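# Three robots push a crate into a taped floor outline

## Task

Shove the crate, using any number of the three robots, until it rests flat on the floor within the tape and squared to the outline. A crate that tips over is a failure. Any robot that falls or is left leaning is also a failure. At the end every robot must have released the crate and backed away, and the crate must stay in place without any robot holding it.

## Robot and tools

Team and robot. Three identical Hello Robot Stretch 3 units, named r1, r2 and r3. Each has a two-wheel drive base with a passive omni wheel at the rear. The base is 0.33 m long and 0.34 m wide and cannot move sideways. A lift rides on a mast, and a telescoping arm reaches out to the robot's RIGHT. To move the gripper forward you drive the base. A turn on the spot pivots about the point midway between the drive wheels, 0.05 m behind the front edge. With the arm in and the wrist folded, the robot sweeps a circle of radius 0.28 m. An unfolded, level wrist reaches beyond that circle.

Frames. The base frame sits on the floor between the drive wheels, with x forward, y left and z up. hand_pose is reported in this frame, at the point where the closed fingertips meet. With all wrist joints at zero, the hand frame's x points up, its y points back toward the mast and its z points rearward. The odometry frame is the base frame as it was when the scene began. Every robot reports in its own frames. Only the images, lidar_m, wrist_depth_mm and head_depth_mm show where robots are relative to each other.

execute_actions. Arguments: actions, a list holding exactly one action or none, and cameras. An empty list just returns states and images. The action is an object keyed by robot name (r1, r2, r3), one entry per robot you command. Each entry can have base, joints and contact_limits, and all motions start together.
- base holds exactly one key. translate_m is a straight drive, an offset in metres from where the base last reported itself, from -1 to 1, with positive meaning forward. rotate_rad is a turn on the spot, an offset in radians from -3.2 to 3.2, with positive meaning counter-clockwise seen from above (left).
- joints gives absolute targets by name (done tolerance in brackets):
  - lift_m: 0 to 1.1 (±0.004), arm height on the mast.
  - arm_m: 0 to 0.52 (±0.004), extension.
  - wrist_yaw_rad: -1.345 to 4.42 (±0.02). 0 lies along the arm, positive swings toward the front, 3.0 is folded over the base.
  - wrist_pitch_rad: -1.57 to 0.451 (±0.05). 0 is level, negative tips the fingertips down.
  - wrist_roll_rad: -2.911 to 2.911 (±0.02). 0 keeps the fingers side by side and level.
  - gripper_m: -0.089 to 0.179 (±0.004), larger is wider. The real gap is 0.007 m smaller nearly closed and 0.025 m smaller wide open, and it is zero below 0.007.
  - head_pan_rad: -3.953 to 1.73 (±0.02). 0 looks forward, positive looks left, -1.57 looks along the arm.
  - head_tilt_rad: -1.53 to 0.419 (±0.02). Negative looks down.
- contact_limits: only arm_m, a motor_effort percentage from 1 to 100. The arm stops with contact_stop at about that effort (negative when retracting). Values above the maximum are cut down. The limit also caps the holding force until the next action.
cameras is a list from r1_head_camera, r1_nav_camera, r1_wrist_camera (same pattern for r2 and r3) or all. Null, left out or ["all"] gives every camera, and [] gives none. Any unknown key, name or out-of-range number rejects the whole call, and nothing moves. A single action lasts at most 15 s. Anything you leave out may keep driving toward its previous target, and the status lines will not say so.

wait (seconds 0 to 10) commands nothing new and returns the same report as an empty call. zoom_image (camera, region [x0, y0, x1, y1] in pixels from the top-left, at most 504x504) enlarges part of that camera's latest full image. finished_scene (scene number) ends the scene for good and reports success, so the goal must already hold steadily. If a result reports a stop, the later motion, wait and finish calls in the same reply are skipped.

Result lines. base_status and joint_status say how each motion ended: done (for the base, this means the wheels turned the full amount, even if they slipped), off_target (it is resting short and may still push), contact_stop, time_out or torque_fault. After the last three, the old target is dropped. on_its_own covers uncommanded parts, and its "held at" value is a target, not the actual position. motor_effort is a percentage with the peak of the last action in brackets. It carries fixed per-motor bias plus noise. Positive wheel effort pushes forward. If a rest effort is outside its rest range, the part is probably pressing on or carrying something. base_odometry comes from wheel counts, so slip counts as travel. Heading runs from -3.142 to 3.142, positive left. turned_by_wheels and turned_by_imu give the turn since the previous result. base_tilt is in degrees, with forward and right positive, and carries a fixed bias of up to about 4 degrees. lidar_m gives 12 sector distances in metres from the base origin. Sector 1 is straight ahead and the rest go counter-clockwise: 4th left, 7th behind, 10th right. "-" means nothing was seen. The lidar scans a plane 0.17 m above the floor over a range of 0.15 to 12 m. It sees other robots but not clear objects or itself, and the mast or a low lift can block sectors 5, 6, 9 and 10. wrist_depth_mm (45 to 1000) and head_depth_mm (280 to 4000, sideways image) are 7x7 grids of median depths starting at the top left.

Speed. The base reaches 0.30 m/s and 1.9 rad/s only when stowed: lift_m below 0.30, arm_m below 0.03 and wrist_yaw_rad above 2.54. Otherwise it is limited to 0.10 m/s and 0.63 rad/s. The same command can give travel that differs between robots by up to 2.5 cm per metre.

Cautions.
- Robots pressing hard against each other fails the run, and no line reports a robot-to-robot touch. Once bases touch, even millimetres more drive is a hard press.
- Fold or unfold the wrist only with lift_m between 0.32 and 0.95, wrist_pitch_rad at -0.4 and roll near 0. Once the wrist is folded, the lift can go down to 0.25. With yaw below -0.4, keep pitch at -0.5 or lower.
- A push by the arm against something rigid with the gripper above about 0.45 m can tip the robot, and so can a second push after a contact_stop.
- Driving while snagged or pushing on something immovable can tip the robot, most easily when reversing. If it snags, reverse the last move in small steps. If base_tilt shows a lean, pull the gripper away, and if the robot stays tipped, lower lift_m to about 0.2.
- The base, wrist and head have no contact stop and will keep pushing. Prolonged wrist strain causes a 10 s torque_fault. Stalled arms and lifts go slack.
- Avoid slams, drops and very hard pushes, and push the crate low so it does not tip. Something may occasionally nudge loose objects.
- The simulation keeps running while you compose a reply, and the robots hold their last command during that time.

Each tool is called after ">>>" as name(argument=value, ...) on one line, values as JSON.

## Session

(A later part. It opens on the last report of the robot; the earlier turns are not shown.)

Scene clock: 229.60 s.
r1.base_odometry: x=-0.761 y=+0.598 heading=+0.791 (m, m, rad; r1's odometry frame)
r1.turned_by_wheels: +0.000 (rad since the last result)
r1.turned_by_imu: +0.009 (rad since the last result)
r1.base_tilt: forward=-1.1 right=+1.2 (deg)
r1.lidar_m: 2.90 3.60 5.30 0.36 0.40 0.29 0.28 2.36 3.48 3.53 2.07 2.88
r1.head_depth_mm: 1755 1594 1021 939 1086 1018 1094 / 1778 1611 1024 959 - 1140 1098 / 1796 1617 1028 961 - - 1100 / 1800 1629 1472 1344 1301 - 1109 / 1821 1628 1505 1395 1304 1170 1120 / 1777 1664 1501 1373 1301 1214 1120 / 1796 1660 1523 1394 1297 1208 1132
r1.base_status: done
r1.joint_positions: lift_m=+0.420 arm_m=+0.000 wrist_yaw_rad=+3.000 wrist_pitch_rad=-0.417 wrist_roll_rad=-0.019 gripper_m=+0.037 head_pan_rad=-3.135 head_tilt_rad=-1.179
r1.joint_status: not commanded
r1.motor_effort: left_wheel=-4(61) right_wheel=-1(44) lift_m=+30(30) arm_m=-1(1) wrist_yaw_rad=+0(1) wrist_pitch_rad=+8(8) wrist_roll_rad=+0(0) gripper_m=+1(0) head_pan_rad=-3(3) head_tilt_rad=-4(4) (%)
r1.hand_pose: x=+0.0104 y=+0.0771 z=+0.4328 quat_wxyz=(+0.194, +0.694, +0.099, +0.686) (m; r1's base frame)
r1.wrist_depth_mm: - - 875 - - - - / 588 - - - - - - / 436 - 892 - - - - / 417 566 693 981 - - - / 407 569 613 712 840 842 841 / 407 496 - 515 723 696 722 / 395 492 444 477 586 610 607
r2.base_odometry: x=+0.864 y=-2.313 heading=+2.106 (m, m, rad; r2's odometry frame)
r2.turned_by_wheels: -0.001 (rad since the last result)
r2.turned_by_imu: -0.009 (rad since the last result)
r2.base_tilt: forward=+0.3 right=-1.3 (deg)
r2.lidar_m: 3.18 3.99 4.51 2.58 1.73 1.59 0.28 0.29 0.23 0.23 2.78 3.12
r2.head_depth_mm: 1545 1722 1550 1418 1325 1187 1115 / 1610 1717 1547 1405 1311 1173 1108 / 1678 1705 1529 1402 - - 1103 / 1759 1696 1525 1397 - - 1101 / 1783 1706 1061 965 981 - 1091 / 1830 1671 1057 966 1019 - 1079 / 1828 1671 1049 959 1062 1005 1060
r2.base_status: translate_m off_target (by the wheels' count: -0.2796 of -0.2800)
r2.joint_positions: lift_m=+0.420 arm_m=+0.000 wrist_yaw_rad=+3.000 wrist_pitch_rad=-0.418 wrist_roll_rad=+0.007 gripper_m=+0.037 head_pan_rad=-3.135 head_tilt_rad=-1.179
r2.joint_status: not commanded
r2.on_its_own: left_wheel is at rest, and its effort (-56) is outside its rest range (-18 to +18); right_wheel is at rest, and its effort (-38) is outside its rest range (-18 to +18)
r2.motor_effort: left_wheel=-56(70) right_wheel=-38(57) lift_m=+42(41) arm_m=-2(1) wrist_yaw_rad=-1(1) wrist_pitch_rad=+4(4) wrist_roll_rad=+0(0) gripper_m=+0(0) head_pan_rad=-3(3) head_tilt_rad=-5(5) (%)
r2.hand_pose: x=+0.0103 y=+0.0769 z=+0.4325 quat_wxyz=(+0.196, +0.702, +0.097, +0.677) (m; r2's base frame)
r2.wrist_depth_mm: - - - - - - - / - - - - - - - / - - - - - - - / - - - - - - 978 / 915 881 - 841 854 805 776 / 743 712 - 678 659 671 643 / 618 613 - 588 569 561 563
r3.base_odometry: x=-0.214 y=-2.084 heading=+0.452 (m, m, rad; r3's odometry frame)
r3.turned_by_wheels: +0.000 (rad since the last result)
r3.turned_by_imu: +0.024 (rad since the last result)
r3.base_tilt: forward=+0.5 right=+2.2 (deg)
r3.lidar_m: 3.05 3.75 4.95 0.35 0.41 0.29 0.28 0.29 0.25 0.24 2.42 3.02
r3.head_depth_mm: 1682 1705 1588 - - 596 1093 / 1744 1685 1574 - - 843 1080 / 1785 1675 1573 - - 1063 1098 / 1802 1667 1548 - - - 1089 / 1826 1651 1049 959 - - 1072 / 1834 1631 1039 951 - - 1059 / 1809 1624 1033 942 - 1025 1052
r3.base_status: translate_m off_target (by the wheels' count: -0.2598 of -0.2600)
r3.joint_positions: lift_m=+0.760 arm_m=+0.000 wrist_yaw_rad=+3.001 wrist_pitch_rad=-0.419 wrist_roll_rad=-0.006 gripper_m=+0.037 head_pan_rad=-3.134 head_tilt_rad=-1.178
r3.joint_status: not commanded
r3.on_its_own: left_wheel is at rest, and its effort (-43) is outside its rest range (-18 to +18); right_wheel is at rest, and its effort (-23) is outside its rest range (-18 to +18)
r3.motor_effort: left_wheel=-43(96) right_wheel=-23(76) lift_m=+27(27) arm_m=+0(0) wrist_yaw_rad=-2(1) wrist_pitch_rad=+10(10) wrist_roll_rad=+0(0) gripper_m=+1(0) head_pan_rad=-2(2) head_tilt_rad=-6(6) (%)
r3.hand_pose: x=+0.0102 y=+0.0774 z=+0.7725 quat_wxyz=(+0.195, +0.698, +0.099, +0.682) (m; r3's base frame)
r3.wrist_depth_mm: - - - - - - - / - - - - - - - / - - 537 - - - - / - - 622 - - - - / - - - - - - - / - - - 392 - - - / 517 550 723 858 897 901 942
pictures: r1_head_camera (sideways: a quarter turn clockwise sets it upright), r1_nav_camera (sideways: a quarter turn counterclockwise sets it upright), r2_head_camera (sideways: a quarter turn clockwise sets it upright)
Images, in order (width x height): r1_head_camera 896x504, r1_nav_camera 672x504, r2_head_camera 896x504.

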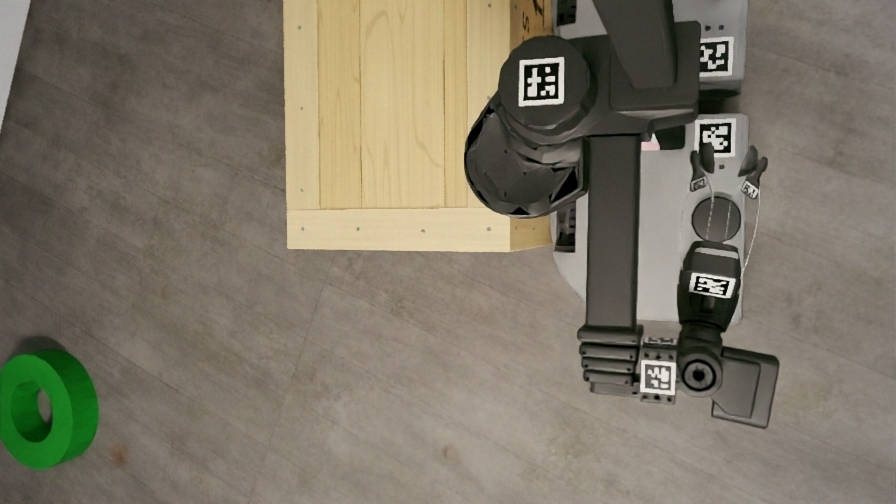

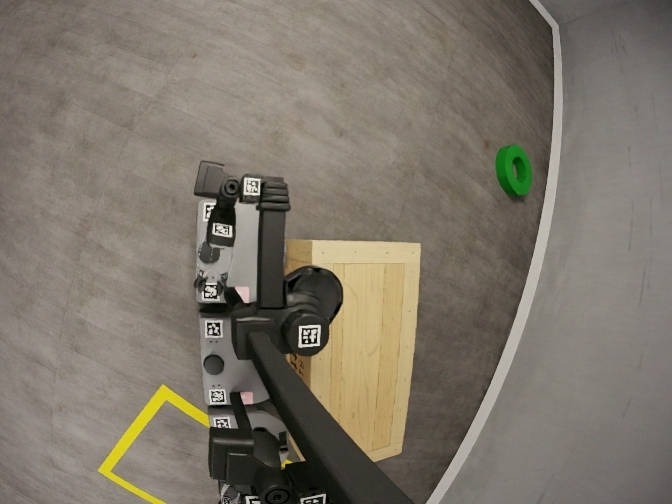

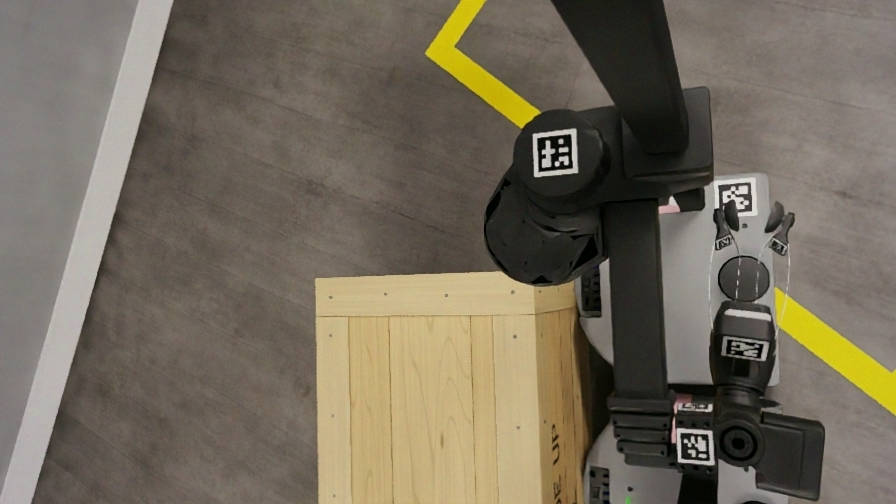

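>>> execute_actions(actions=[{"r2":{"base":{"translate_m":0.15}},"r3":{"base":{"translate_m":0.01}}}], cameras=[])

>>> execute_actions(actions=[{"r2":{"base":{"translate_m":0.85},"joints":{"lift_m":0.27}},"r3":{"base":{"translate_m":0.41}}}], cameras=[])

>>> execute_actions(actions=[{"r3":{"base":{"rotate_rad":-1.57},"joints":{"lift_m":0.27}}}], cameras=[])

>>> execute_actions(actions=[{"r3":{"base":{"translate_m":0.9}}}], cameras=["r3_nav_camera"])

Scene clock: 245.37 s.
r1.base_odometry: x=-0.761 y=+0.598 heading=+0.791 (m, m, rad; r1's odometry frame)
r1.turned_by_wheels: +0.000 (rad since the last result)
r1.turned_by_imu: +0.001 (rad since the last result)
r1.base_tilt: forward=-1.0 right=+1.1 (deg)
r1.lidar_m: 2.89 3.61 5.29 0.36 0.40 0.29 0.28 2.37 3.49 3.50 2.07 2.88
r1.head_depth_mm: 1745 1592 1019 936 1079 1010 1097 / 1754 1610 1030 954 - 1139 1101 / 1780 1607 1033 960 - - 1106 / 1778 1622 1473 1351 1298 - 1116 / 1797 1655 1502 1392 1306 1176 1112 / 1776 1666 1502 1380 1299 1205 1121 / 1800 1650 1515 1395 1297 1199 1126
r1.base_status: not commanded
r1.joint_positions: lift_m=+0.420 arm_m=+0.000 wrist_yaw_rad=+3.000 wrist_pitch_rad=-0.417 wrist_roll_rad=-0.019 gripper_m=+0.037 head_pan_rad=-3.135 head_tilt_rad=-1.179
r1.joint_status: not commanded
r1.motor_effort: left_wheel=-5(4) right_wheel=-1(0) lift_m=+30(30) arm_m=-1(1) wrist_yaw_rad=+2(1) wrist_pitch_rad=+8(8) wrist_roll_rad=+0(0) gripper_m=+1(1) head_pan_rad=-3(3) head_tilt_rad=-4(3) (%)
r1.hand_pose: x=+0.0104 y=+0.0771 z=+0.4328 quat_wxyz=(+0.194, +0.694, +0.099, +0.686) (m; r1's base frame)
r1.wrist_depth_mm: - - - - - - - / 592 - - - - - - / 442 - - - - - - / 422 562 665 830 - - - / 410 591 608 639 843 853 842 / 403 496 - 505 730 696 694 / 395 497 448 477 582 606 609
r2.base_odometry: x=+0.788 y=-2.184 heading=+2.106 (m, m, rad; r2's odometry frame)
r2.turned_by_wheels: +0.000 (rad since the last result)
r2.turned_by_imu: +0.002 (rad since the last result)
r2.base_tilt: forward=+0.2 right=-1.3 (deg)
r2.lidar_m: 3.02 3.80 4.49 2.86 1.88 1.73 0.42 0.44 0.29 0.39 2.73 3.00
r2.head_depth_mm: 1670 1722 1552 1415 1325 1174 1112 / 1749 1719 1544 1402 1298 1176 1103 / 1813 1701 1545 1398 - - 1101 / 1831 1699 1514 1406 - - 1099 / 1853 1685 1061 1006 1296 - 1095 / 1871 1684 1064 1001 1267 - 1089 / 1867 1661 1055 999 1072 1135 1075
r2.base_status: done
r2.joint_positions: lift_m=+0.420 arm_m=+0.000 wrist_yaw_rad=+3.000 wrist_pitch_rad=-0.418 wrist_roll_rad=+0.007 gripper_m=+0.037 head_pan_rad=-3.135 head_tilt_rad=-1.179
r2.joint_status: not commanded
r2.motor_effort: left_wheel=+0(52) right_wheel=+0(37) lift_m=+42(42) arm_m=-1(2) wrist_yaw_rad=+0(1) wrist_pitch_rad=+4(4) wrist_roll_rad=+0(0) gripper_m=+1(0) head_pan_rad=-2(2) head_tilt_rad=-5(5) (%)
r2.hand_pose: x=+0.0103 y=+0.0769 z=+0.4325 quat_wxyz=(+0.196, +0.702, +0.097, +0.677) (m; r2's base frame)
r2.wrist_depth_mm: - - - - - - - / - - - - - - - / - - - - - - - / - - - - - - 954 / 900 866 - 854 856 792 772 / 744 713 - 668 672 670 647 / 616 604 - 588 566 567 550
r3.base_odometry: x=-0.205 y=-2.080 heading=+0.452 (m, m, rad; r3's odometry frame)
r3.turned_by_wheels: +0.000 (rad since the last result)
r3.turned_by_imu: +0.001 (rad since the last result)
r3.base_tilt: forward=+0.5 right=+2.2 (deg)
r3.lidar_m: 3.06 3.74 0.38 0.39 0.42 0.30 0.29 0.30 0.25 0.24 2.43 3.03
r3.head_depth_mm: 1680 1708 1591 - - 1015 554 / 1743 1697 1578 - - 1017 964 / 1788 1669 1575 - - 1168 1066 / 1806 1667 1551 - - - 1085 / 1825 1649 1045 954 - - 1078 / 1832 1637 1036 951 - - 1056 / 1801 1619 1033 944 - 1027 1054
r3.base_status: done
r3.joint_positions: lift_m=+0.760 arm_m=+0.000 wrist_yaw_rad=+3.001 wrist_pitch_rad=-0.419 wrist_roll_rad=-0.006 gripper_m=+0.037 head_pan_rad=-3.134 head_tilt_rad=-1.178
r3.joint_status: not commanded
r3.motor_effort: left_wheel=-1(38) right_wheel=+0(21) lift_m=+27(27) arm_m=+0(0) wrist_yaw_rad=-1(2) wrist_pitch_rad=+10(10) wrist_roll_rad=+0(0) gripper_m=+1(1) head_pan_rad=-1(1) head_tilt_rad=-6(6) (%)
r3.hand_pose: x=+0.0102 y=+0.0774 z=+0.7725 quat_wxyz=(+0.195, +0.698, +0.099, +0.682) (m; r3's base frame)
r3.wrist_depth_mm: - - - - - - - / - - - - - - - / - - 534 553 - - - / - - 498 599 - - - / - - - 368 - - - / - - - 812 - - - / 518 557 731 743 899 911 951
pictures: none
No camera images: the call's "cameras" was empty. Leave "cameras" out to get every camera's image.

Scene clock: 250.97 s.
r1.base_odometry: x=-0.761 y=+0.598 heading=+0.791 (m, m, rad; r1's odometry frame)
r1.turned_by_wheels: +0.000 (rad since the last result)
r1.turned_by_imu: +0.001 (rad since the last result)
r1.base_tilt: forward=-1.1 right=+1.2 (deg)
r1.lidar_m: 2.91 0.53 0.54 3.17 0.40 0.29 0.28 2.36 3.49 3.51 2.07 2.88
r1.head_depth_mm: 1736 1594 1023 939 1215 1154 1014 / 1772 1626 1023 959 - 1155 1095 / 1776 1617 1034 966 - - 1102 / 1805 1635 1483 1342 1300 - 1106 / 1801 1628 1505 1383 1295 1173 1121 / 1755 1648 1513 1397 1290 1214 1117 / 1788 1654 1518 1392 1291 1205 1130
r1.base_status: not commanded
r1.joint_positions: lift_m=+0.420 arm_m=+0.000 wrist_yaw_rad=+3.000 wrist_pitch_rad=-0.417 wrist_roll_rad=-0.019 gripper_m=+0.037 head_pan_rad=-3.135 head_tilt_rad=-1.179
r1.joint_status: not commanded
r1.motor_effort: left_wheel=-5(4) right_wheel=-1(1) lift_m=+30(30) arm_m=+0(1) wrist_yaw_rad=+1(1) wrist_pitch_rad=+8(8) wrist_roll_rad=+0(0) gripper_m=+1(0) head_pan_rad=-3(4) head_tilt_rad=-4(3) (%)
r1.hand_pose: x=+0.0104 y=+0.0771 z=+0.4328 quat_wxyz=(+0.194, +0.694, +0.099, +0.686) (m; r1's base frame)
r1.wrist_depth_mm: - - - - - - - / 594 - - - - - - / 445 - - - - - 976 / 419 566 - - 729 995 966 / 412 594 880 828 617 598 849 / 407 589 - 721 501 497 662 / 400 565 600 596 567 525 583
r2.base_odometry: x=+0.355 y=-1.453 heading=+2.106 (m, m, rad; r2's odometry frame)
r2.turned_by_wheels: +0.000 (rad since the last result)
r2.turned_by_imu: +0.003 (rad since the last result)
r2.base_tilt: forward=+0.2 right=-1.3 (deg)
r2.lidar_m: 2.26 2.83 4.15 4.12 2.71 2.51 1.27 0.66 4.54 2.62 2.43 2.24
r2.head_depth_mm: 1908 1726 1566 1406 1322 1181 1117 / 1933 1717 1537 1404 1304 1175 1103 / 1916 1703 1530 1392 1315 - 1109 / 1916 1696 1541 1399 - - 1097 / 1366 1628 1527 1374 1295 - 1090 / 1359 1606 1509 1319 1272 - 1080 / 1339 1503 1276 1250 1263 1171 1087
r2.base_status: done
r2.joint_positions: lift_m=+0.270 arm_m=+0.000 wrist_yaw_rad=+3.000 wrist_pitch_rad=-0.418 wrist_roll_rad=+0.007 gripper_m=+0.037 head_pan_rad=-3.135 head_tilt_rad=-1.179
r2.joint_status: all done
r2.motor_effort: left_wheel=+0(6) right_wheel=+0(6) lift_m=+35(43) arm_m=-2(2) wrist_yaw_rad=-1(0) wrist_pitch_rad=+4(4) wrist_roll_rad=+0(0) gripper_m=+0(0) head_pan_rad=-3(3) head_tilt_rad=-5(6) (%)
r2.hand_pose: x=+0.0103 y=+0.0769 z=+0.2828 quat_wxyz=(+0.196, +0.702, +0.097, +0.677) (m; r2's base frame)
r2.wrist_depth_mm: - - - - - - - / - - - - - - - / - - - - - - 956 / 861 832 800 777 748 720 703 / 644 636 - 605 607 580 573 / 526 524 - - 483 485 472 / 460 - - - 420 408 401
r3.base_odometry: x=+0.164 y=-1.900 heading=+0.452 (m, m, rad; r3's odometry frame)
r3.turned_by_wheels: +0.000 (rad since the last result)
r3.turned_by_imu: +0.001 (rad since the last result)
r3.base_tilt: forward=+0.5 right=+2.3 (deg)
r3.lidar_m: 2.64 0.67 0.71 3.72 2.36 0.73 0.70 0.52 0.53 2.30 2.30 2.64
r3.head_depth_mm: 1920 1697 1583 - - 1163 1113 / 1892 1185 1102 - - 1156 1104 / 1860 1175 1098 - - 1171 1100 / 1866 1166 1092 - - - 1093 / 1840 1156 1134 1364 - - 1074 / 1810 1147 1127 1346 - - 1062 / 1802 1138 838 1151 - 1169 1057
r3.base_status: done
r3.joint_positions: lift_m=+0.760 arm_m=+0.000 wrist_yaw_rad=+3.001 wrist_pitch_rad=-0.419 wrist_roll_rad=-0.006 gripper_m=+0.037 head_pan_rad=-3.134 head_tilt_rad=-1.178
r3.joint_status: not commanded
r3.motor_effort: left_wheel=+0(5) right_wheel=+0(5) lift_m=+27(27) arm_m=+0(0) wrist_yaw_rad=-1(2) wrist_pitch_rad=+10(10) wrist_roll_rad=+0(0) gripper_m=+0(1) head_pan_rad=-2(2) head_tilt_rad=-6(6) (%)
r3.hand_pose: x=+0.0102 y=+0.0774 z=+0.7725 quat_wxyz=(+0.195, +0.698, +0.099, +0.682) (m; r3's base frame)
r3.wrist_depth_mm: - - - - - - - / - - - - - - - / - - - - - - - / - - - - - 677 - / - - - - - 627 - / - - - - 912 891 530 / 900 905 882 910 878 759 910
pictures: none
No camera images: the call's "cameras" was empty. Leave "cameras" out to get every camera's image.

Scene clock: 256.27 s.
r1.base_odometry: x=-0.761 y=+0.598 heading=+0.791 (m, m, rad; r1's odometry frame)
r1.turned_by_wheels: +0.000 (rad since the last result)
r1.turned_by_imu: +0.001 (rad since the last result)
r1.base_tilt: forward=-1.0 right=+1.1 (deg)
r1.lidar_m: 2.90 0.53 0.54 3.19 0.40 0.29 0.28 2.37 3.48 3.53 2.07 2.88
r1.head_depth_mm: 1770 1594 1024 942 1220 1154 1095 / 1764 1608 1021 954 - 1157 1100 / 1775 1613 1036 960 - - 1098 / 1794 1635 1475 1343 1310 - 1113 / 1808 1640 1503 1375 1299 1169 1117 / 1770 1660 1520 1394 1292 1211 1118 / 1791 1669 1514 1396 1290 1212 1121
r1.base_status: not commanded
r1.joint_positions: lift_m=+0.420 arm_m=+0.000 wrist_yaw_rad=+3.000 wrist_pitch_rad=-0.417 wrist_roll_rad=-0.019 gripper_m=+0.037 head_pan_rad=-3.135 head_tilt_rad=-1.179
r1.joint_status: not commanded
r1.motor_effort: left_wheel=-4(4) right_wheel=-2(1) lift_m=+30(30) arm_m=-1(0) wrist_yaw_rad=+0(0) wrist_pitch_rad=+8(8) wrist_roll_rad=+0(0) gripper_m=+0(0) head_pan_rad=-3(3) head_tilt_rad=-3(3) (%)
r1.hand_pose: x=+0.0104 y=+0.0771 z=+0.4328 quat_wxyz=(+0.194, +0.694, +0.099, +0.686) (m; r1's base frame)
r1.wrist_depth_mm: - - - - - 514 521 / 595 - - - - 476 - / 443 - - - - 523 915 / 419 575 - - 767 735 966 / 410 597 864 832 645 616 656 / 402 590 - 697 625 658 682 / 398 570 595 605 586 607 599
r2.base_odometry: x=+0.355 y=-1.453 heading=+2.106 (m, m, rad; r2's odometry frame)
r2.turned_by_wheels: +0.000 (rad since the last result)
r2.turned_by_imu: +0.001 (rad since the last result)
r2.base_tilt: forward=+0.2 right=-1.3 (deg)
r2.lidar_m: 2.26 2.83 4.15 4.12 2.70 2.51 1.27 0.53 4.52 2.62 2.42 2.24
r2.head_depth_mm: 1940 1723 1556 1422 1332 1172 1111 / 1922 1705 1541 1402 1292 1182 1108 / 1907 1705 1538 1406 1324 - 1103 / 1907 1705 1531 1393 - - 1094 / 1372 1605 1522 1373 1303 - 1083 / 1361 1617 1504 1206 1263 - 1081 / 1346 1537 932 1020 1243 1162 1088
r2.base_status: not commanded
r2.joint_positions: lift_m=+0.270 arm_m=+0.000 wrist_yaw_rad=+3.000 wrist_pitch_rad=-0.418 wrist_roll_rad=+0.007 gripper_m=+0.037 head_pan_rad=-3.135 head_tilt_rad=-1.179
r2.joint_status: not commanded
r2.motor_effort: left_wheel=-1(1) right_wheel=+0(1) lift_m=+35(34) arm_m=-2(2) wrist_yaw_rad=+0(1) wrist_pitch_rad=+4(4) wrist_roll_rad=+0(0) gripper_m=+0(0) head_pan_rad=-3(3) head_tilt_rad=-6(6) (%)
r2.hand_pose: x=+0.0103 y=+0.0769 z=+0.2828 quat_wxyz=(+0.196, +0.702, +0.097, +0.677) (m; r2's base frame)
r2.wrist_depth_mm: - - - - - - - / - - - - - - - / - - - - - 990 934 / 841 819 781 768 753 728 704 / 650 638 - 609 618 578 567 / 528 516 - - 481 478 470 / 457 - - - 415 411 400
r3.base_odometry: x=+0.164 y=-1.900 heading=-1.118 (m, m, rad; r3's odometry frame)
r3.turned_by_wheels: -1.570 (rad since the last result)
r3.turned_by_imu: -1.574 (rad since the last result)
r3.base_tilt: forward=+0.5 right=+2.2 (deg)
r3.lidar_m: 2.30 2.30 2.63 2.66 0.67 0.72 3.69 2.35 0.73 0.70 0.52 0.53
r3.head_depth_mm: 1938 1701 1535 1189 1146 1173 1111 / 1901 1675 1534 1298 1210 1173 1105 / 1871 1677 1522 1389 1312 - 1098 / 1852 1650 1513 1377 - - 1084 / 1837 1657 1485 1366 1269 - 1083 / 1817 1645 1479 1358 1255 - 1075 / 1821 1612 1473 1347 1241 1155 1067
r3.base_status: done
r3.joint_positions: lift_m=+0.270 arm_m=+0.000 wrist_yaw_rad=+3.001 wrist_pitch_rad=-0.419 wrist_roll_rad=-0.006 gripper_m=+0.037 head_pan_rad=-3.134 head_tilt_rad=-1.178
r3.joint_status: all done
r3.motor_effort: left_wheel=+2(8) right_wheel=-2(5) lift_m=+22(23) arm_m=+0(0) wrist_yaw_rad=-1(1) wrist_pitch_rad=+10(10) wrist_roll_rad=+0(0) gripper_m=+1(0) head_pan_rad=-2(1) head_tilt_rad=-6(6) (%)
r3.hand_pose: x=+0.0102 y=+0.0774 z=+0.2827 quat_wxyz=(+0.195, +0.698, +0.099, +0.682) (m; r3's base frame)
r3.wrist_depth_mm: - - - - - - - / - - - - - - - / 556 545 926 963 941 928 - / 427 472 717 706 708 717 733 / 417 498 - 583 599 589 609 / 453 487 - 492 502 490 503 / - - - - 416 424 424
pictures: none
No camera images: the call's "cameras" was empty. Leave "cameras" out to get every camera's image.

Scene clock: 261.03 s.
r1.base_odometry: x=-0.761 y=+0.598 heading=+0.791 (m, m, rad; r1's odometry frame)
r1.turned_by_wheels: +0.000 (rad since the last result)
r1.turned_by_imu: +0.001 (rad since the last result)
r1.base_tilt: forward=-1.1 right=+1.2 (deg)
r1.lidar_m: 2.90 1.23 1.28 3.18 0.40 0.29 0.28 2.37 3.50 3.52 0.63 0.68
r1.head_depth_mm: 1744 1585 1013 941 1221 1148 1101 / 1774 1612 1028 954 - 1152 1096 / 1786 1627 1024 961 - - 1105 / 1803 1628 1477 1347 1299 - 1107 / 1815 1645 1509 1383 1298 1171 1108 / 1781 1644 1508 1389 1306 1219 1119 / 1794 1676 1523 1394 1300 1208 1128
r1.base_status: not commanded
r1.joint_positions: lift_m=+0.420 arm_m=+0.000 wrist_yaw_rad=+3.000 wrist_pitch_rad=-0.417 wrist_roll_rad=-0.019 gripper_m=+0.037 head_pan_rad=-3.135 head_tilt_rad=-1.179
r1.joint_status: not commanded
r1.motor_effort: left_wheel=-4(4) right_wheel=-1(1) lift_m=+30(30) arm_m=+0(1) wrist_yaw_rad=+0(0) wrist_pitch_rad=+8(8) wrist_roll_rad=-1(0) gripper_m=+1(1) head_pan_rad=-3(3) head_tilt_rad=-3(3) (%)
r1.hand_pose: x=+0.0104 y=+0.0771 z=+0.4328 quat_wxyz=(+0.194, +0.694, +0.099, +0.686) (m; r1's base frame)
r1.wrist_depth_mm: - - - - - - - / 590 - - - - - - / 441 - - - - - 986 / 420 581 - - - - 959 / 411 593 860 850 846 816 851 / 405 593 - 708 714 708 706 / 395 562 598 592 583 599 605
r2.base_odometry: x=+0.355 y=-1.453 heading=+2.106 (m, m, rad; r2's odometry frame)
r2.turned_by_wheels: +0.000 (rad since the last result)
r2.turned_by_imu: +0.001 (rad since the last result)
r2.base_tilt: forward=+0.3 right=-1.3 (deg)
r2.lidar_m: 2.26 2.84 4.16 4.13 2.72 2.51 1.27 1.21 1.29 2.62 2.43 2.24
r2.head_depth_mm: 1945 1724 1559 1413 1326 1187 1112 / 1940 1712 1554 1400 1304 1175 1105 / 1921 1710 1536 1404 1324 - 1099 / 1902 1686 1533 1397 - - 1091 / 1363 1608 1528 1386 1302 - 1090 / 1356 1605 1511 1382 1269 - 1080 / 1344 1589 1505 1370 1270 1165 1088
r2.base_status: not commanded
r2.joint_positions: lift_m=+0.270 arm_m=+0.000 wrist_yaw_rad=+3.000 wrist_pitch_rad=-0.418 wrist_roll_rad=+0.007 gripper_m=+0.037 head_pan_rad=-3.135 head_tilt_rad=-1.179
r2.joint_status: not commanded
r2.motor_effort: left_wheel=+0(0) right_wheel=+0(0) lift_m=+35(35) arm_m=-2(2) wrist_yaw_rad=+0(0) wrist_pitch_rad=+4(4) wrist_roll_rad=+0(0) gripper_m=+0(0) head_pan_rad=-3(3) head_tilt_rad=-5(5) (%)
r2.hand_pose: x=+0.0103 y=+0.0769 z=+0.2828 quat_wxyz=(+0.196, +0.702, +0.097, +0.677) (m; r2's base frame)
r2.wrist_depth_mm: - - - - - - - / - - - - - - - / - - - - - 986 945 / 856 822 794 765 743 728 708 / 644 628 - 601 619 580 564 / 529 524 - - 490 484 465 / 456 - - - 415 410 402
r3.base_odometry: x=+0.558 y=-2.709 heading=-1.117 (m, m, rad; r3's odometry frame)
r3.turned_by_wheels: +0.000 (rad since the last result)
r3.turned_by_imu: +0.001 (rad since the last result)
r3.base_tilt: forward=+0.5 right=+2.2 (deg)
r3.lidar_m: 3.18 1.44 2.31 2.33 2.87 1.40 4.26 0.62 0.83 2.48 3.05 3.15
r3.head_depth_mm: 1268 1559 1537 1406 1306 1180 1115 / 1851 1530 1532 1393 1282 1166 1106 / 1864 1641 1525 1381 1310 - 1098 / 1866 1670 1510 1369 - - 1086 / 1833 1649 1492 1366 1272 - 1077 / 1829 1639 1482 1357 1244 - 1069 / 1800 1623 1472 1306 1223 1154 1068
r3.base_status: done
r3.joint_positions: lift_m=+0.270 arm_m=+0.000 wrist_yaw_rad=+3.001 wrist_pitch_rad=-0.419 wrist_roll_rad=-0.006 gripper_m=+0.037 head_pan_rad=-3.134 head_tilt_rad=-1.178
r3.joint_status: not commanded
r3.motor_effort: left_wheel=+2(11) right_wheel=-2(6) lift_m=+23(23) arm_m=+0(0) wrist_yaw_rad=-1(1) wrist_pitch_rad=+10(10) wrist_roll_rad=+0(0) gripper_m=+0(0) head_pan_rad=-2(1) head_tilt_rad=-5(6) (%)
r3.hand_pose: x=+0.0102 y=+0.0774 z=+0.2827 quat_wxyz=(+0.195, +0.698, +0.099, +0.682) (m; r3's base frame)
r3.wrist_depth_mm: - - - - - - - / - - - - - - - / 914 914 923 931 926 967 - / 688 695 707 719 725 750 732 / 557 574 - 582 602 587 599 / 475 497 - 504 509 489 501 / - - - - 417 426 431
pictures: r3_nav_camera (sideways: a quarter turn counterclockwise sets it upright)
Images, in order (width x height): r3_nav_camera 672x504.

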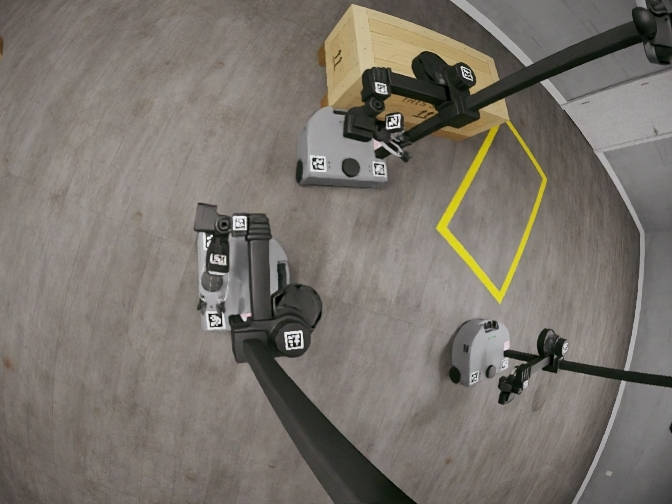

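>>> execute_actions(actions=[{"r3":{"base":{"rotate_rad":-1.55}},"r2":{"base":{"rotate_rad":0.03}},"r1":{"base":{"translate_m":0.05}}}], cameras=[])

>>> execute_actions(actions=[{"r3":{"base":{"translate_m":1.0}},"r2":{"base":{"translate_m":-0.85}}}], cameras=[])

>>> execute_actions(actions=[{"r3":{"base":{"translate_m":0.2}},"r2":{"base":{"translate_m":-0.135},"joints":{"lift_m":0.42}},"r1":{"base":{"rotate_rad":-1.55}}}], cameras=[])

>>> execute_actions(actions=[{"r3":{"base":{"rotate_rad":-1.12}},"r1":{"base":{"translate_m":0.36}}}], cameras=[])

>>> execute_actions(actions=[{"r3":{"base":{"translate_m":0.6}},"r1":{"base":{"rotate_rad":-1.56}}}], cameras=["r3_nav_camera","r1_nav_camera","r2_head_camera"])

Scene clock: 270.63 s.
r1.base_odometry: x=-0.726 y=+0.634 heading=+0.791 (m, m, rad; r1's odometry frame)
r1.turned_by_wheels: +0.000 (rad since the last result)
r1.turned_by_imu: +0.001 (rad since the last result)
r1.base_tilt: forward=-1.1 right=+1.2 (deg)
r1.lidar_m: 2.86 1.20 1.24 3.27 0.47 0.34 0.33 2.43 3.51 3.53 0.59 2.83
r1.head_depth_mm: 1761 1601 1017 955 1245 1153 1094 / 1760 1601 1022 953 - 1148 1102 / 1797 1617 1036 961 - - 1103 / 1804 1624 1457 1349 1300 - 1117 / 1797 1639 1500 1380 1308 1160 1110 / 1786 1655 1505 1389 1299 1217 1116 / 1808 1665 1517 1401 1291 1207 1122
r1.base_status: done
r1.joint_positions: lift_m=+0.420 arm_m=+0.000 wrist_yaw_rad=+3.000 wrist_pitch_rad=-0.417 wrist_roll_rad=-0.019 gripper_m=+0.037 head_pan_rad=-3.135 head_tilt_rad=-1.179
r1.joint_status: not commanded
r1.motor_effort: left_wheel=-1(6) right_wheel=+0(5) lift_m=+30(30) arm_m=-1(1) wrist_yaw_rad=+0(1) wrist_pitch_rad=+8(8) wrist_roll_rad=+0(0) gripper_m=+0(0) head_pan_rad=-3(3) head_tilt_rad=-3(4) (%)
r1.hand_pose: x=+0.0104 y=+0.0771 z=+0.4328 quat_wxyz=(+0.194, +0.694, +0.099, +0.686) (m; r1's base frame)
r1.wrist_depth_mm: - - - - - - - / 593 - - - - - - / 509 - - - - - 962 / 498 675 - - - - 954 / 489 721 857 835 828 825 856 / 478 663 - 696 718 693 699 / 467 599 605 598 591 598 607
r2.base_odometry: x=+0.355 y=-1.453 heading=+2.136 (m, m, rad; r2's odometry frame)
r2.turned_by_wheels: +0.030 (rad since the last result)
r2.turned_by_imu: +0.031 (rad since the last result)
r2.base_tilt: forward=+0.2 right=-1.3 (deg)
r2.lidar_m: 2.27 2.90 4.15 3.96 2.67 2.51 1.27 1.17 1.39 2.63 2.40 2.24
r2.head_depth_mm: 1936 1733 1560 1410 1328 1184 1107 / 1918 1695 1552 1403 1305 1178 1102 / 1911 1719 1542 1406 1324 - 1098 / 1887 1672 1525 1398 - - 1094 / 1368 1614 1531 1380 1295 - 1099 / 1350 1615 1516 1386 1269 - 1082 / 1337 1598 1505 1376 1259 1163 1085
r2.base_status: done
r2.joint_positions: lift_m=+0.270 arm_m=+0.000 wrist_yaw_rad=+3.000 wrist_pitch_rad=-0.418 wrist_roll_rad=+0.007 gripper_m=+0.037 head_pan_rad=-3.135 head_tilt_rad=-1.179
r2.joint_status: not commanded
r2.motor_effort: left_wheel=-2(8) right_wheel=+2(6) lift_m=+35(35) arm_m=-2(2) wrist_yaw_rad=-1(1) wrist_pitch_rad=+4(4) wrist_roll_rad=+0(0) gripper_m=+0(0) head_pan_rad=-2(4) head_tilt_rad=-6(6) (%)
r2.hand_pose: x=+0.0103 y=+0.0769 z=+0.2828 quat_wxyz=(+0.196, +0.702, +0.097, +0.677) (m; r2's base frame)
r2.wrist_depth_mm: - - - - - - - / - - - - - - - / - - - - - 982 947 / 839 822 794 775 741 728 699 / 639 638 - 609 602 578 570 / 526 522 - - 490 468 471 / 459 - - - 420 410 401
r3.base_odometry: x=+0.558 y=-2.709 heading=-2.667 (m, m, rad; r3's odometry frame)
r3.turned_by_wheels: -1.550 (rad since the last result)
r3.turned_by_imu: -1.547 (rad since the last result)
r3.base_tilt: forward=+0.5 right=+2.2 (deg)
r3.lidar_m: 2.49 3.12 3.15 1.52 1.44 2.31 2.34 2.93 1.40 4.08 0.59 0.83
r3.head_depth_mm: 1935 1709 1543 1406 1303 1169 1107 / 1890 1685 1523 1394 1289 1163 1109 / 1872 1681 1513 1390 1302 - 1094 / 1845 1663 1508 1369 - - 1085 / 1842 1648 1491 1370 1278 - 1083 / 1813 1624 1484 1361 1249 - 1070 / 1804 1619 1468 1350 1240 1161 1063
r3.base_status: done
r3.joint_positions: lift_m=+0.270 arm_m=+0.000 wrist_yaw_rad=+3.001 wrist_pitch_rad=-0.419 wrist_roll_rad=-0.006 gripper_m=+0.037 head_pan_rad=-3.134 head_tilt_rad=-1.178
r3.joint_status: not commanded
r3.motor_effort: left_wheel=+2(14) right_wheel=-1(9) lift_m=+23(23) arm_m=+0(0) wrist_yaw_rad=-1(1) wrist_pitch_rad=+10(10) wrist_roll_rad=+0(0) gripper_m=+0(0) head_pan_rad=-2(1) head_tilt_rad=-6(6) (%)
r3.hand_pose: x=+0.0102 y=+0.0774 z=+0.2827 quat_wxyz=(+0.195, +0.698, +0.099, +0.682) (m; r3's base frame)
r3.wrist_depth_mm: - - - - - - - / - - - - - - - / 870 879 907 929 929 954 - / 689 709 711 713 716 728 745 / 564 565 - 567 594 604 591 / 479 497 - 504 506 503 498 / - - - - 416 427 426
pictures: none
No camera images: the call's "cameras" was empty. Leave "cameras" out to get every camera's image.

Scene clock: 275.67 s.
r1.base_odometry: x=-0.726 y=+0.634 heading=+0.791 (m, m, rad; r1's odometry frame)
r1.turned_by_wheels: +0.000 (rad since the last result)
r1.turned_by_imu: +0.001 (rad since the last result)
r1.base_tilt: forward=-1.0 right=+1.1 (deg)
r1.lidar_m: 2.85 3.57 5.29 0.72 0.47 0.34 0.33 0.81 0.86 3.54 2.05 2.84
r1.head_depth_mm: 1744 1584 1018 961 1257 1154 1089 / 1760 1608 1024 953 - 1143 1095 / 1788 1627 1032 959 - - 1101 / 1785 1633 1454 1343 1299 - 1112 / 1820 1633 1495 1381 1301 1169 1111 / 1764 1660 1513 1348 1308 1217 1124 / 1814 1680 1043 1254 1296 1210 1121
r1.base_status: not commanded
r1.joint_positions: lift_m=+0.420 arm_m=+0.000 wrist_yaw_rad=+3.000 wrist_pitch_rad=-0.417 wrist_roll_rad=-0.019 gripper_m=+0.037 head_pan_rad=-3.135 head_tilt_rad=-1.179
r1.joint_status: not commanded
r1.motor_effort: left_wheel=+0(1) right_wheel=+1(1) lift_m=+30(30) arm_m=+0(1) wrist_yaw_rad=+0(0) wrist_pitch_rad=+8(8) wrist_roll_rad=+0(0) gripper_m=+1(0) head_pan_rad=-3(3) head_tilt_rad=-4(4) (%)
r1.hand_pose: x=+0.0104 y=+0.0771 z=+0.4328 quat_wxyz=(+0.194, +0.694, +0.099, +0.686) (m; r1's base frame)
r1.wrist_depth_mm: - - - 607 - - - / 594 - - 973 - - - / 509 - - - - - - / 496 681 780 794 - - - / 486 712 798 809 865 847 869 / 474 661 - 701 712 701 713 / 468 598 594 608 587 592 604
r2.base_odometry: x=+0.810 y=-2.171 heading=+2.135 (m, m, rad; r2's odometry frame)
r2.turned_by_wheels: +0.000 (rad since the last result)
r2.turned_by_imu: +0.000 (rad since the last result)
r2.base_tilt: forward=+0.2 right=-1.3 (deg)
r2.lidar_m: 3.03 3.87 4.50 2.77 1.87 1.74 0.42 0.44 0.61 0.72 2.71 2.99
r2.head_depth_mm: 1710 1714 1554 1409 1322 1183 1110 / 1766 1712 1557 1408 1296 1173 1104 / 1817 1702 1529 1405 1321 - 1108 / 1849 1701 1110 1258 - - 1090 / 1846 1685 1058 1002 1293 - 1091 / 1880 1668 1058 1002 1271 - 1076 / 1862 1671 1050 995 1260 1166 1092
r2.base_status: done
r2.joint_positions: lift_m=+0.270 arm_m=+0.000 wrist_yaw_rad=+3.000 wrist_pitch_rad=-0.418 wrist_roll_rad=+0.007 gripper_m=+0.037 head_pan_rad=-3.135 head_tilt_rad=-1.179
r2.joint_status: not commanded
r2.motor_effort: left_wheel=-2(9) right_wheel=+2(5) lift_m=+36(35) arm_m=-2(2) wrist_yaw_rad=-1(0) wrist_pitch_rad=+4(4) wrist_roll_rad=+0(0) gripper_m=+0(0) head_pan_rad=-3(3) head_tilt_rad=-5(5) (%)
r2.hand_pose: x=+0.0103 y=+0.0769 z=+0.2827 quat_wxyz=(+0.196, +0.702, +0.097, +0.677) (m; r2's base frame)
r2.wrist_depth_mm: - - - - - - - / - - - - - - - / - - - - - 992 939 / 839 819 780 769 762 737 705 / 655 624 - 610 617 578 565 / 530 527 - - 484 480 466 / 458 - - - 416 411 402
r3.base_odometry: x=-0.331 y=-3.166 heading=-2.667 (m, m, rad; r3's odometry frame)
r3.turned_by_wheels: +0.000 (rad since the last result)
r3.turned_by_imu: +0.001 (rad since the last result)
r3.base_tilt: forward=+0.5 right=+2.2 (deg)
r3.lidar_m: 1.56 1.96 2.77 2.80 1.99 2.00 3.29 0.81 0.50 0.48 1.67 1.54
r3.head_depth_mm: 1913 1709 1543 1412 1305 1174 1112 / 1902 1689 1529 1397 1284 1159 1109 / 1871 1663 1505 1387 1310 - 1097 / 1844 1671 1510 1382 - - 1084 / 1833 1635 1486 1358 1275 - 1077 / 1825 1632 1487 1352 1251 - 1071 / 1817 1615 1484 1286 1247 1149 1066
r3.base_status: done
r3.joint_positions: lift_m=+0.270 arm_m=+0.000 wrist_yaw_rad=+3.001 wrist_pitch_rad=-0.419 wrist_roll_rad=-0.006 gripper_m=+0.037 head_pan_rad=-3.134 head_tilt_rad=-1.178
r3.joint_status: not commanded
r3.motor_effort: left_wheel=+2(11) right_wheel=-2(5) lift_m=+23(23) arm_m=+0(0) wrist_yaw_rad=-1(1) wrist_pitch_rad=+10(10) wrist_roll_rad=+0(0) gripper_m=+0(0) head_pan_rad=-2(1) head_tilt_rad=-5(6) (%)
r3.hand_pose: x=+0.0102 y=+0.0774 z=+0.2827 quat_wxyz=(+0.195, +0.698, +0.099, +0.682) (m; r3's base frame)
r3.wrist_depth_mm: - - - - - - - / - - - - - - - / 893 896 928 912 929 960 - / 695 681 704 707 729 711 738 / 561 564 - 582 602 586 592 / 477 491 - 504 507 496 494 / - - - - 419 429 423
pictures: none
No camera images: the call's "cameras" was empty. Leave "cameras" out to get every camera's image.

Scene clock: 279.10 s.
r1.base_odometry: x=-0.726 y=+0.634 heading=-0.759 (m, m, rad; r1's odometry frame)
r1.turned_by_wheels: -1.550 (rad since the last result)
r1.turned_by_imu: -1.565 (rad since the last result)
r1.base_tilt: forward=-1.1 right=+1.2 (deg)
r1.lidar_m: 3.54 2.05 2.83 2.87 3.57 5.26 0.71 0.46 0.34 0.33 0.97 3.51
r1.head_depth_mm: 1744 1601 1455 1350 1268 1156 1087 / 1776 1597 1462 1371 - 1155 1100 / 1768 1621 1469 1378 - - 1103 / 1743 886 1272 1341 1303 - 1113 / 861 851 1325 1356 1301 1167 1119 / 880 1635 1142 1154 1137 1078 1124 / 1833 1662 1063 971 909 867 1125
r1.base_status: done
r1.joint_positions: lift_m=+0.420 arm_m=+0.000 wrist_yaw_rad=+3.000 wrist_pitch_rad=-0.417 wrist_roll_rad=-0.019 gripper_m=+0.037 head_pan_rad=-3.135 head_tilt_rad=-1.179
r1.joint_status: not commanded
r1.motor_effort: left_wheel=+3(8) right_wheel=-2(4) lift_m=+30(30) arm_m=+0(1) wrist_yaw_rad=+1(0) wrist_pitch_rad=+8(8) wrist_roll_rad=+0(0) gripper_m=+0(0) head_pan_rad=-3(3) head_tilt_rad=-4(4) (%)
r1.hand_pose: x=+0.0104 y=+0.0771 z=+0.4328 quat_wxyz=(+0.194, +0.694, +0.099, +0.686) (m; r1's base frame)
r1.wrist_depth_mm: - - - - - - - / - - - - - - - / - - - - - - - / - - - - - - - / 843 836 859 835 831 839 849 / 707 703 - 691 716 688 708 / 588 597 598 607 582 597 603
r2.base_odometry: x=+0.882 y=-2.285 heading=+2.135 (m, m, rad; r2's odometry frame)
r2.turned_by_wheels: +0.000 (rad since the last result)
r2.turned_by_imu: +0.001 (rad since the last result)
r2.base_tilt: forward=+0.2 right=-1.3 (deg)
r2.lidar_m: 3.17 4.04 4.55 2.55 1.74 1.62 0.29 0.30 0.43 0.67 2.74 3.11
r2.head_depth_mm: 1578 1712 1554 1411 1321 1183 1111 / 1635 1718 1557 1407 1305 1167 1104 / 1705 1701 1537 1399 - - 1099 / 1766 1703 1507 994 - - 1099 / 1824 1686 1062 961 1056 - 1092 / 1858 1675 1056 962 1108 - 1087 / 1865 1681 1047 958 1215 1163 1077
r2.base_status: done
r2.joint_positions: lift_m=+0.420 arm_m=+0.000 wrist_yaw_rad=+3.000 wrist_pitch_rad=-0.418 wrist_roll_rad=+0.007 gripper_m=+0.037 head_pan_rad=-3.135 head_tilt_rad=-1.179
r2.joint_status: all done
r2.motor_effort: left_wheel=-2(8) right_wheel=+2(6) lift_m=+45(47) arm_m=-2(2) wrist_yaw_rad=+0(0) wrist_pitch_rad=+3(4) wrist_roll_rad=+0(0) gripper_m=+1(1) head_pan_rad=-3(3) head_tilt_rad=-5(5) (%)
r2.hand_pose: x=+0.0103 y=+0.0769 z=+0.4324 quat_wxyz=(+0.196, +0.702, +0.097, +0.677) (m; r2's base frame)
r2.wrist_depth_mm: - - - - - - - / - - - - - - - / - - - - - - - / - - - - - 985 965 / 907 863 - 842 841 806 781 / 702 726 - 680 682 668 654 / 612 606 - 586 577 557 555
r3.base_odometry: x=-0.509 y=-3.258 heading=-2.667 (m, m, rad; r3's odometry frame)
r3.turned_by_wheels: +0.000 (rad since the last result)
r3.turned_by_imu: +0.001 (rad since the last result)
r3.base_tilt: forward=+0.5 right=+2.2 (deg)
r3.lidar_m: 1.37 1.72 2.69 2.72 3.42 2.14 3.46 0.68 0.51 0.58 1.47 1.35
r3.head_depth_mm: 1913 1709 1545 1406 1311 1172 1114 / 1899 1701 1521 1402 1274 1160 1105 / 1860 1689 1513 1391 1308 - 1096 / 1869 1666 1498 1375 - - 1085 / 1845 1660 1495 1368 1275 - 1076 / 1833 1643 1488 1359 1253 - 1070 / 1818 1629 1467 1352 1239 1154 1063
r3.base_status: done
r3.joint_positions: lift_m=+0.270 arm_m=+0.000 wrist_yaw_rad=+3.001 wrist_pitch_rad=-0.419 wrist_roll_rad=-0.006 gripper_m=+0.037 head_pan_rad=-3.134 head_tilt_rad=-1.178
r3.joint_status: not commanded
r3.motor_effort: left_wheel=+1(11) right_wheel=-2(5) lift_m=+23(23) arm_m=+0(0) wrist_yaw_rad=-1(1) wrist_pitch_rad=+10(10) wrist_roll_rad=+0(0) gripper_m=+0(0) head_pan_rad=-2(1) head_tilt_rad=-6(7) (%)
r3.hand_pose: x=+0.0102 y=+0.0774 z=+0.2827 quat_wxyz=(+0.195, +0.698, +0.099, +0.682) (m; r3's base frame)
r3.wrist_depth_mm: - - - - - - - / - - - - - - - / 871 902 888 928 977 944 - / 695 692 712 691 733 725 746 / 543 565 - 575 592 595 597 / 477 499 - 497 512 497 491 / - - - - 416 423 423
pictures: none
No camera images: the call's "cameras" was empty. Leave "cameras" out to get every camera's image.

Scene clock: 283.83 s.
r1.base_odometry: x=-0.465 y=+0.386 heading=-0.758 (m, m, rad; r1's odometry frame)
r1.turned_by_wheels: +0.000 (rad since the last result)
r1.turned_by_imu: +0.003 (rad since the last result)
r1.base_tilt: forward=-1.0 right=+1.2 (deg)
r1.lidar_m: 3.20 1.72 2.69 2.73 3.45 5.65 1.07 0.46 0.46 0.84 0.97 3.18
r1.head_depth_mm: 1767 1582 1460 1354 1259 1149 1096 / 1771 1613 1462 1377 - 1150 1096 / 1747 1599 1462 1380 - - 1105 / 1005 1414 1467 1376 1301 - 1110 / 1782 1473 1500 1377 1300 1167 1118 / 1826 1185 1152 1174 1287 1212 1117 / 1849 1160 1057 988 1275 1198 1120
r1.base_status: done
r1.joint_positions: lift_m=+0.420 arm_m=+0.000 wrist_yaw_rad=+3.000 wrist_pitch_rad=-0.417 wrist_roll_rad=-0.019 gripper_m=+0.037 head_pan_rad=-3.135 head_tilt_rad=-1.179
r1.joint_status: not commanded
r1.motor_effort: left_wheel=+2(9) right_wheel=-2(2) lift_m=+30(31) arm_m=+0(1) wrist_yaw_rad=+0(0) wrist_pitch_rad=+8(8) wrist_roll_rad=+0(1) gripper_m=-1(0) head_pan_rad=-3(3) head_tilt_rad=-3(3) (%)
r1.hand_pose: x=+0.0104 y=+0.0771 z=+0.4328 quat_wxyz=(+0.194, +0.694, +0.099, +0.686) (m; r1's base frame)
r1.wrist_depth_mm: - - - - - - - / - - - - - - - / - - - - - - - / - - - - - - - / 836 832 881 839 829 839 842 / 693 698 - 694 719 697 694 / 590 592 594 607 581 599 603
r2.base_odometry: x=+0.882 y=-2.285 heading=+2.135 (m, m, rad; r2's odometry frame)
r2.turned_by_wheels: +0.000 (rad since the last result)
r2.turned_by_imu: +0.001 (rad since the last result)
r2.base_tilt: forward=+0.2 right=-1.3 (deg)
r2.lidar_m: 3.17 4.05 4.54 2.55 1.74 1.62 0.29 0.31 0.43 1.02 2.74 3.11
r2.head_depth_mm: 1576 1724 1558 1410 1322 1181 1116 / 1649 1701 1547 1403 1300 1170 1111 / 1709 1706 1533 1410 - - 1104 / 1775 1694 1510 989 - - 1094 / 1799 1685 1059 965 1051 - 1092 / 1849 1670 1055 962 1108 - 1088 / 1862 1667 1055 957 1213 1170 1075
r2.base_status: not commanded
r2.joint_positions: lift_m=+0.420 arm_m=+0.000 wrist_yaw_rad=+3.000 wrist_pitch_rad=-0.418 wrist_roll_rad=+0.007 gripper_m=+0.037 head_pan_rad=-3.135 head_tilt_rad=-1.179
r2.joint_status: not commanded
r2.motor_effort: left_wheel=-2(2) right_wheel=+2(2) lift_m=+45(45) arm_m=-2(2) wrist_yaw_rad=+0(1) wrist_pitch_rad=+4(4) wrist_roll_rad=+0(0) gripper_m=+1(0) head_pan_rad=-3(3) head_tilt_rad=-6(6) (%)
r2.hand_pose: x=+0.0103 y=+0.0769 z=+0.4324 quat_wxyz=(+0.196, +0.702, +0.097, +0.677) (m; r2's base frame)
r2.wrist_depth_mm: - - - - - - - / - - - - - - - / - - - - - - - / - - - - - - 992 / 905 861 - 846 851 799 769 / 734 714 - 688 664 667 644 / 605 604 - 586 570 553 559
r3.base_odometry: x=-0.509 y=-3.258 heading=+2.496 (m, m, rad; r3's odometry frame)
r3.turned_by_wheels: -1.120 (rad since the last result)
r3.turned_by_imu: -1.118 (rad since the last result)
r3.base_tilt: forward=+0.5 right=+2.2 (deg)
r3.lidar_m: 1.52 1.36 1.36 1.64 2.69 2.70 3.26 2.15 0.84 0.84 0.51 0.51
r3.head_depth_mm: 1911 1594 1538 1406 1309 1174 1116 / 1891 1686 1534 1399 1283 1158 1107 / 1869 1666 1510 1385 1299 - 1097 / 1856 1671 1500 1376 - - 1084 / 1846 1646 1494 1363 1280 - 1075 / 1809 1635 1485 1353 1261 - 1071 / 1810 1621 1476 1345 1247 1149 1066
r3.base_status: done
r3.joint_positions: lift_m=+0.270 arm_m=+0.000 wrist_yaw_rad=+3.001 wrist_pitch_rad=-0.419 wrist_roll_rad=-0.006 gripper_m=+0.037 head_pan_rad=-3.134 head_tilt_rad=-1.178
r3.joint_status: not commanded
r3.motor_effort: left_wheel=+2(11) right_wheel=-2(7) lift_m=+23(23) arm_m=+0(1) wrist_yaw_rad=-1(1) wrist_pitch_rad=+10(10) wrist_roll_rad=+0(0) gripper_m=+0(0) head_pan_rad=-2(2) head_tilt_rad=-6(6) (%)
r3.hand_pose: x=+0.0102 y=+0.0773 z=+0.2827 quat_wxyz=(+0.195, +0.698, +0.099, +0.682) (m; r3's base frame)
r3.wrist_depth_mm: - - - - - - 978 / - - - - - - - / 900 887 887 917 845 885 - / 682 707 712 720 702 730 728 / 553 567 - 570 588 598 590 / 474 494 - 507 507 487 503 / - - - - 410 420 427
pictures: none
No camera images: the call's "cameras" was empty. Leave "cameras" out to get every camera's image.

Scene clock: 287.47 s.
r1.base_odometry: x=-0.465 y=+0.386 heading=-2.318 (m, m, rad; r1's odometry frame)
r1.turned_by_wheels: -1.560 (rad since the last result)
r1.turned_by_imu: -1.575 (rad since the last result)
r1.base_tilt: forward=-1.0 right=+1.1 (deg)
r1.lidar_m: 1.22 2.69 3.17 3.23 2.90 2.69 2.73 3.48 5.60 1.07 0.46 0.46
r1.head_depth_mm: 1748 1599 1468 1351 1265 1152 1091 / 1771 1600 1469 1365 - 1149 1096 / 1772 1616 1472 1373 - - 1102 / 1789 1634 1490 1370 1303 - 1109 / 1806 1637 1515 1381 1291 1168 1119 / 1817 1649 1512 1386 1306 1209 1112 / 1827 1656 1533 1401 1289 1198 1124
r1.base_status: done
r1.joint_positions: lift_m=+0.420 arm_m=+0.000 wrist_yaw_rad=+3.000 wrist_pitch_rad=-0.417 wrist_roll_rad=-0.019 gripper_m=+0.037 head_pan_rad=-3.135 head_tilt_rad=-1.179
r1.joint_status: not commanded
r1.motor_effort: left_wheel=+2(9) right_wheel=-2(4) lift_m=+30(30) arm_m=+0(0) wrist_yaw_rad=+0(0) wrist_pitch_rad=+8(8) wrist_roll_rad=+0(0) gripper_m=+1(1) head_pan_rad=-3(3) head_tilt_rad=-3(4) (%)
r1.hand_pose: x=+0.0104 y=+0.0771 z=+0.4328 quat_wxyz=(+0.194, +0.694, +0.099, +0.686) (m; r1's base frame)
r1.wrist_depth_mm: - - - - - - - / - - - - - - - / - - - - - - - / - - - - - - - / 827 832 870 843 847 848 838 / 706 692 - 698 713 705 702 / 590 596 600 606 582 602 600
r2.base_odometry: x=+0.882 y=-2.285 heading=+2.135 (m, m, rad; r2's odometry frame)
r2.turned_by_wheels: +0.000 (rad since the last result)
r2.turned_by_imu: +0.001 (rad since the last result)
r2.base_tilt: forward=+0.2 right=-1.3 (deg)
r2.lidar_m: 3.16 4.04 4.56 2.54 1.74 1.62 0.29 0.31 0.43 1.07 2.74 3.11
r2.head_depth_mm: 1573 1724 1553 1408 1323 1187 1109 / 1645 1724 1541 1397 1312 1165 1106 / 1718 1704 1532 1400 - - 1104 / 1762 1681 1513 993 - - 1091 / 1818 1674 1059 968 1050 - 1091 / 1849 1675 1054 967 1104 - 1092 / 1859 1679 1057 957 1217 1167 1074
r2.base_status: not commanded
r2.joint_positions: lift_m=+0.420 arm_m=+0.000 wrist_yaw_rad=+3.000 wrist_pitch_rad=-0.418 wrist_roll_rad=+0.007 gripper_m=+0.037 head_pan_rad=-3.135 head_tilt_rad=-1.179
r2.joint_status: not commanded
r2.motor_effort: left_wheel=-2(2) right_wheel=+2(2) lift_m=+44(45) arm_m=-2(3) wrist_yaw_rad=-1(1) wrist_pitch_rad=+3(4) wrist_roll_rad=+0(0) gripper_m=+0(0) head_pan_rad=-3(3) head_tilt_rad=-5(5) (%)
r2.hand_pose: x=+0.0103 y=+0.0769 z=+0.4324 quat_wxyz=(+0.196, +0.702, +0.097, +0.677) (m; r2's base frame)
r2.wrist_depth_mm: - - - - - - - / - - - - - - - / - - - - - - - / - - - - - 972 978 / 917 862 - 841 842 796 780 / 724 720 - 676 682 657 649 / 616 610 - 593 569 563 554
r3.base_odometry: x=-0.989 y=-2.897 heading=+2.496 (m, m, rad; r3's odometry frame)
r3.turned_by_wheels: +0.000 (rad since the last result)
r3.turned_by_imu: +0.001 (rad since the last result)
r3.base_tilt: forward=+0.5 right=+2.2 (deg)
r3.lidar_m: 1.01 0.90 0.91 1.09 2.06 3.11 3.74 1.15 0.41 0.42 0.55 1.64
r3.head_depth_mm: 1846 1695 1539 1409 1303 1174 1110 / 1845 1687 1531 1385 1279 1166 1107 / 1865 1675 1519 1384 1306 - 1100 / 1860 1657 1506 1371 - - 1078 / 1857 1643 1496 1372 1270 - 1079 / 1823 1629 1486 1354 1250 - 1070 / 1814 1619 1468 1351 1244 1156 1066
r3.base_status: done
r3.joint_positions: lift_m=+0.270 arm_m=+0.000 wrist_yaw_rad=+3.001 wrist_pitch_rad=-0.419 wrist_roll_rad=-0.006 gripper_m=+0.037 head_pan_rad=-3.134 head_tilt_rad=-1.178
r3.joint_status: not commanded
r3.motor_effort: left_wheel=+1(9) right_wheel=-2(6) lift_m=+23(23) arm_m=-1(0) wrist_yaw_rad=-1(1) wrist_pitch_rad=+10(10) wrist_roll_rad=+0(0) gripper_m=+0(1) head_pan_rad=-2(0) head_tilt_rad=-6(6) (%)
r3.hand_pose: x=+0.0102 y=+0.0773 z=+0.2827 quat_wxyz=(+0.195, +0.698, +0.099, +0.682) (m; r3's base frame)
r3.wrist_depth_mm: - - - - 896 752 659 / - - - - 969 817 688 / 894 919 775 896 928 846 714 / 685 708 691 722 720 724 708 / 561 574 - 584 592 568 600 / 468 492 - 507 509 491 509 / - - - - 412 428 424
pictures: r1_nav_camera (sideways: a quarter turn counterclockwise sets it upright), r2_head_camera (sideways: a quarter turn clockwise sets it upright), r3_nav_camera (sideways: a quarter turn counterclockwise sets it upright)
Images, in order (width x height): r1_nav_camera 672x504, r2_head_camera 896x504, r3_nav_camera 672x504.

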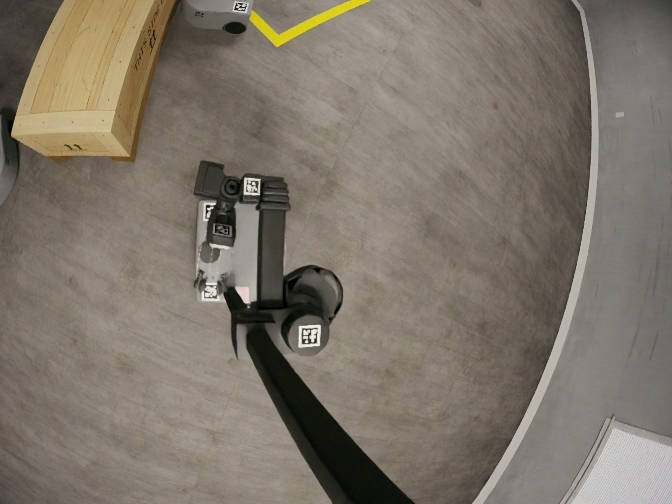

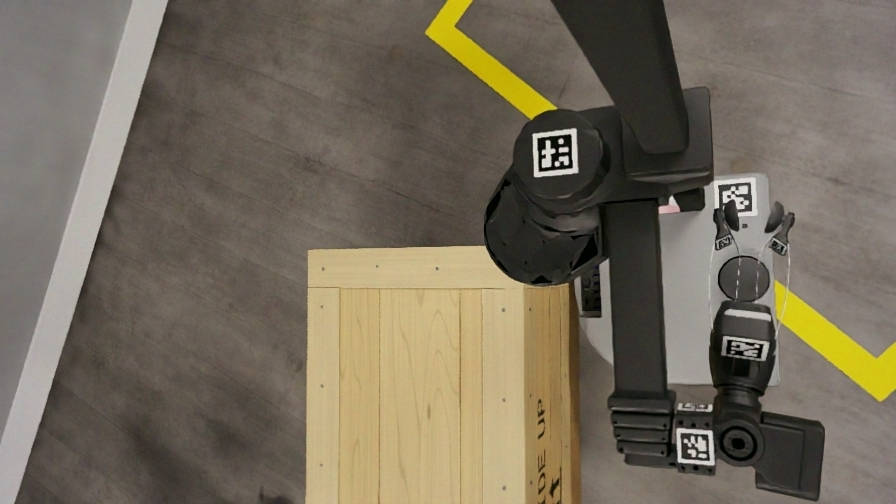

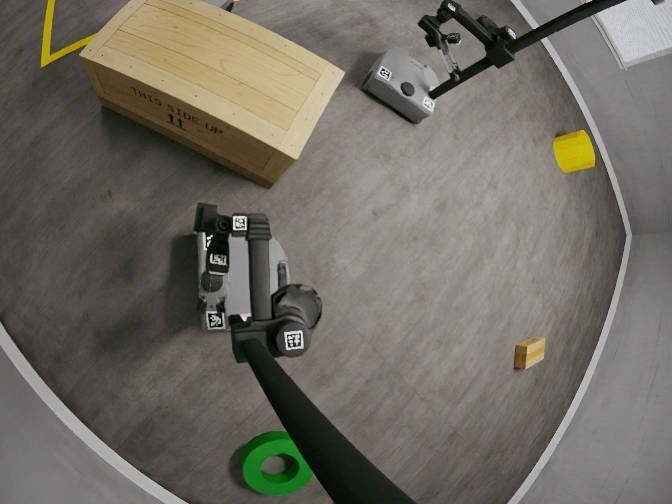

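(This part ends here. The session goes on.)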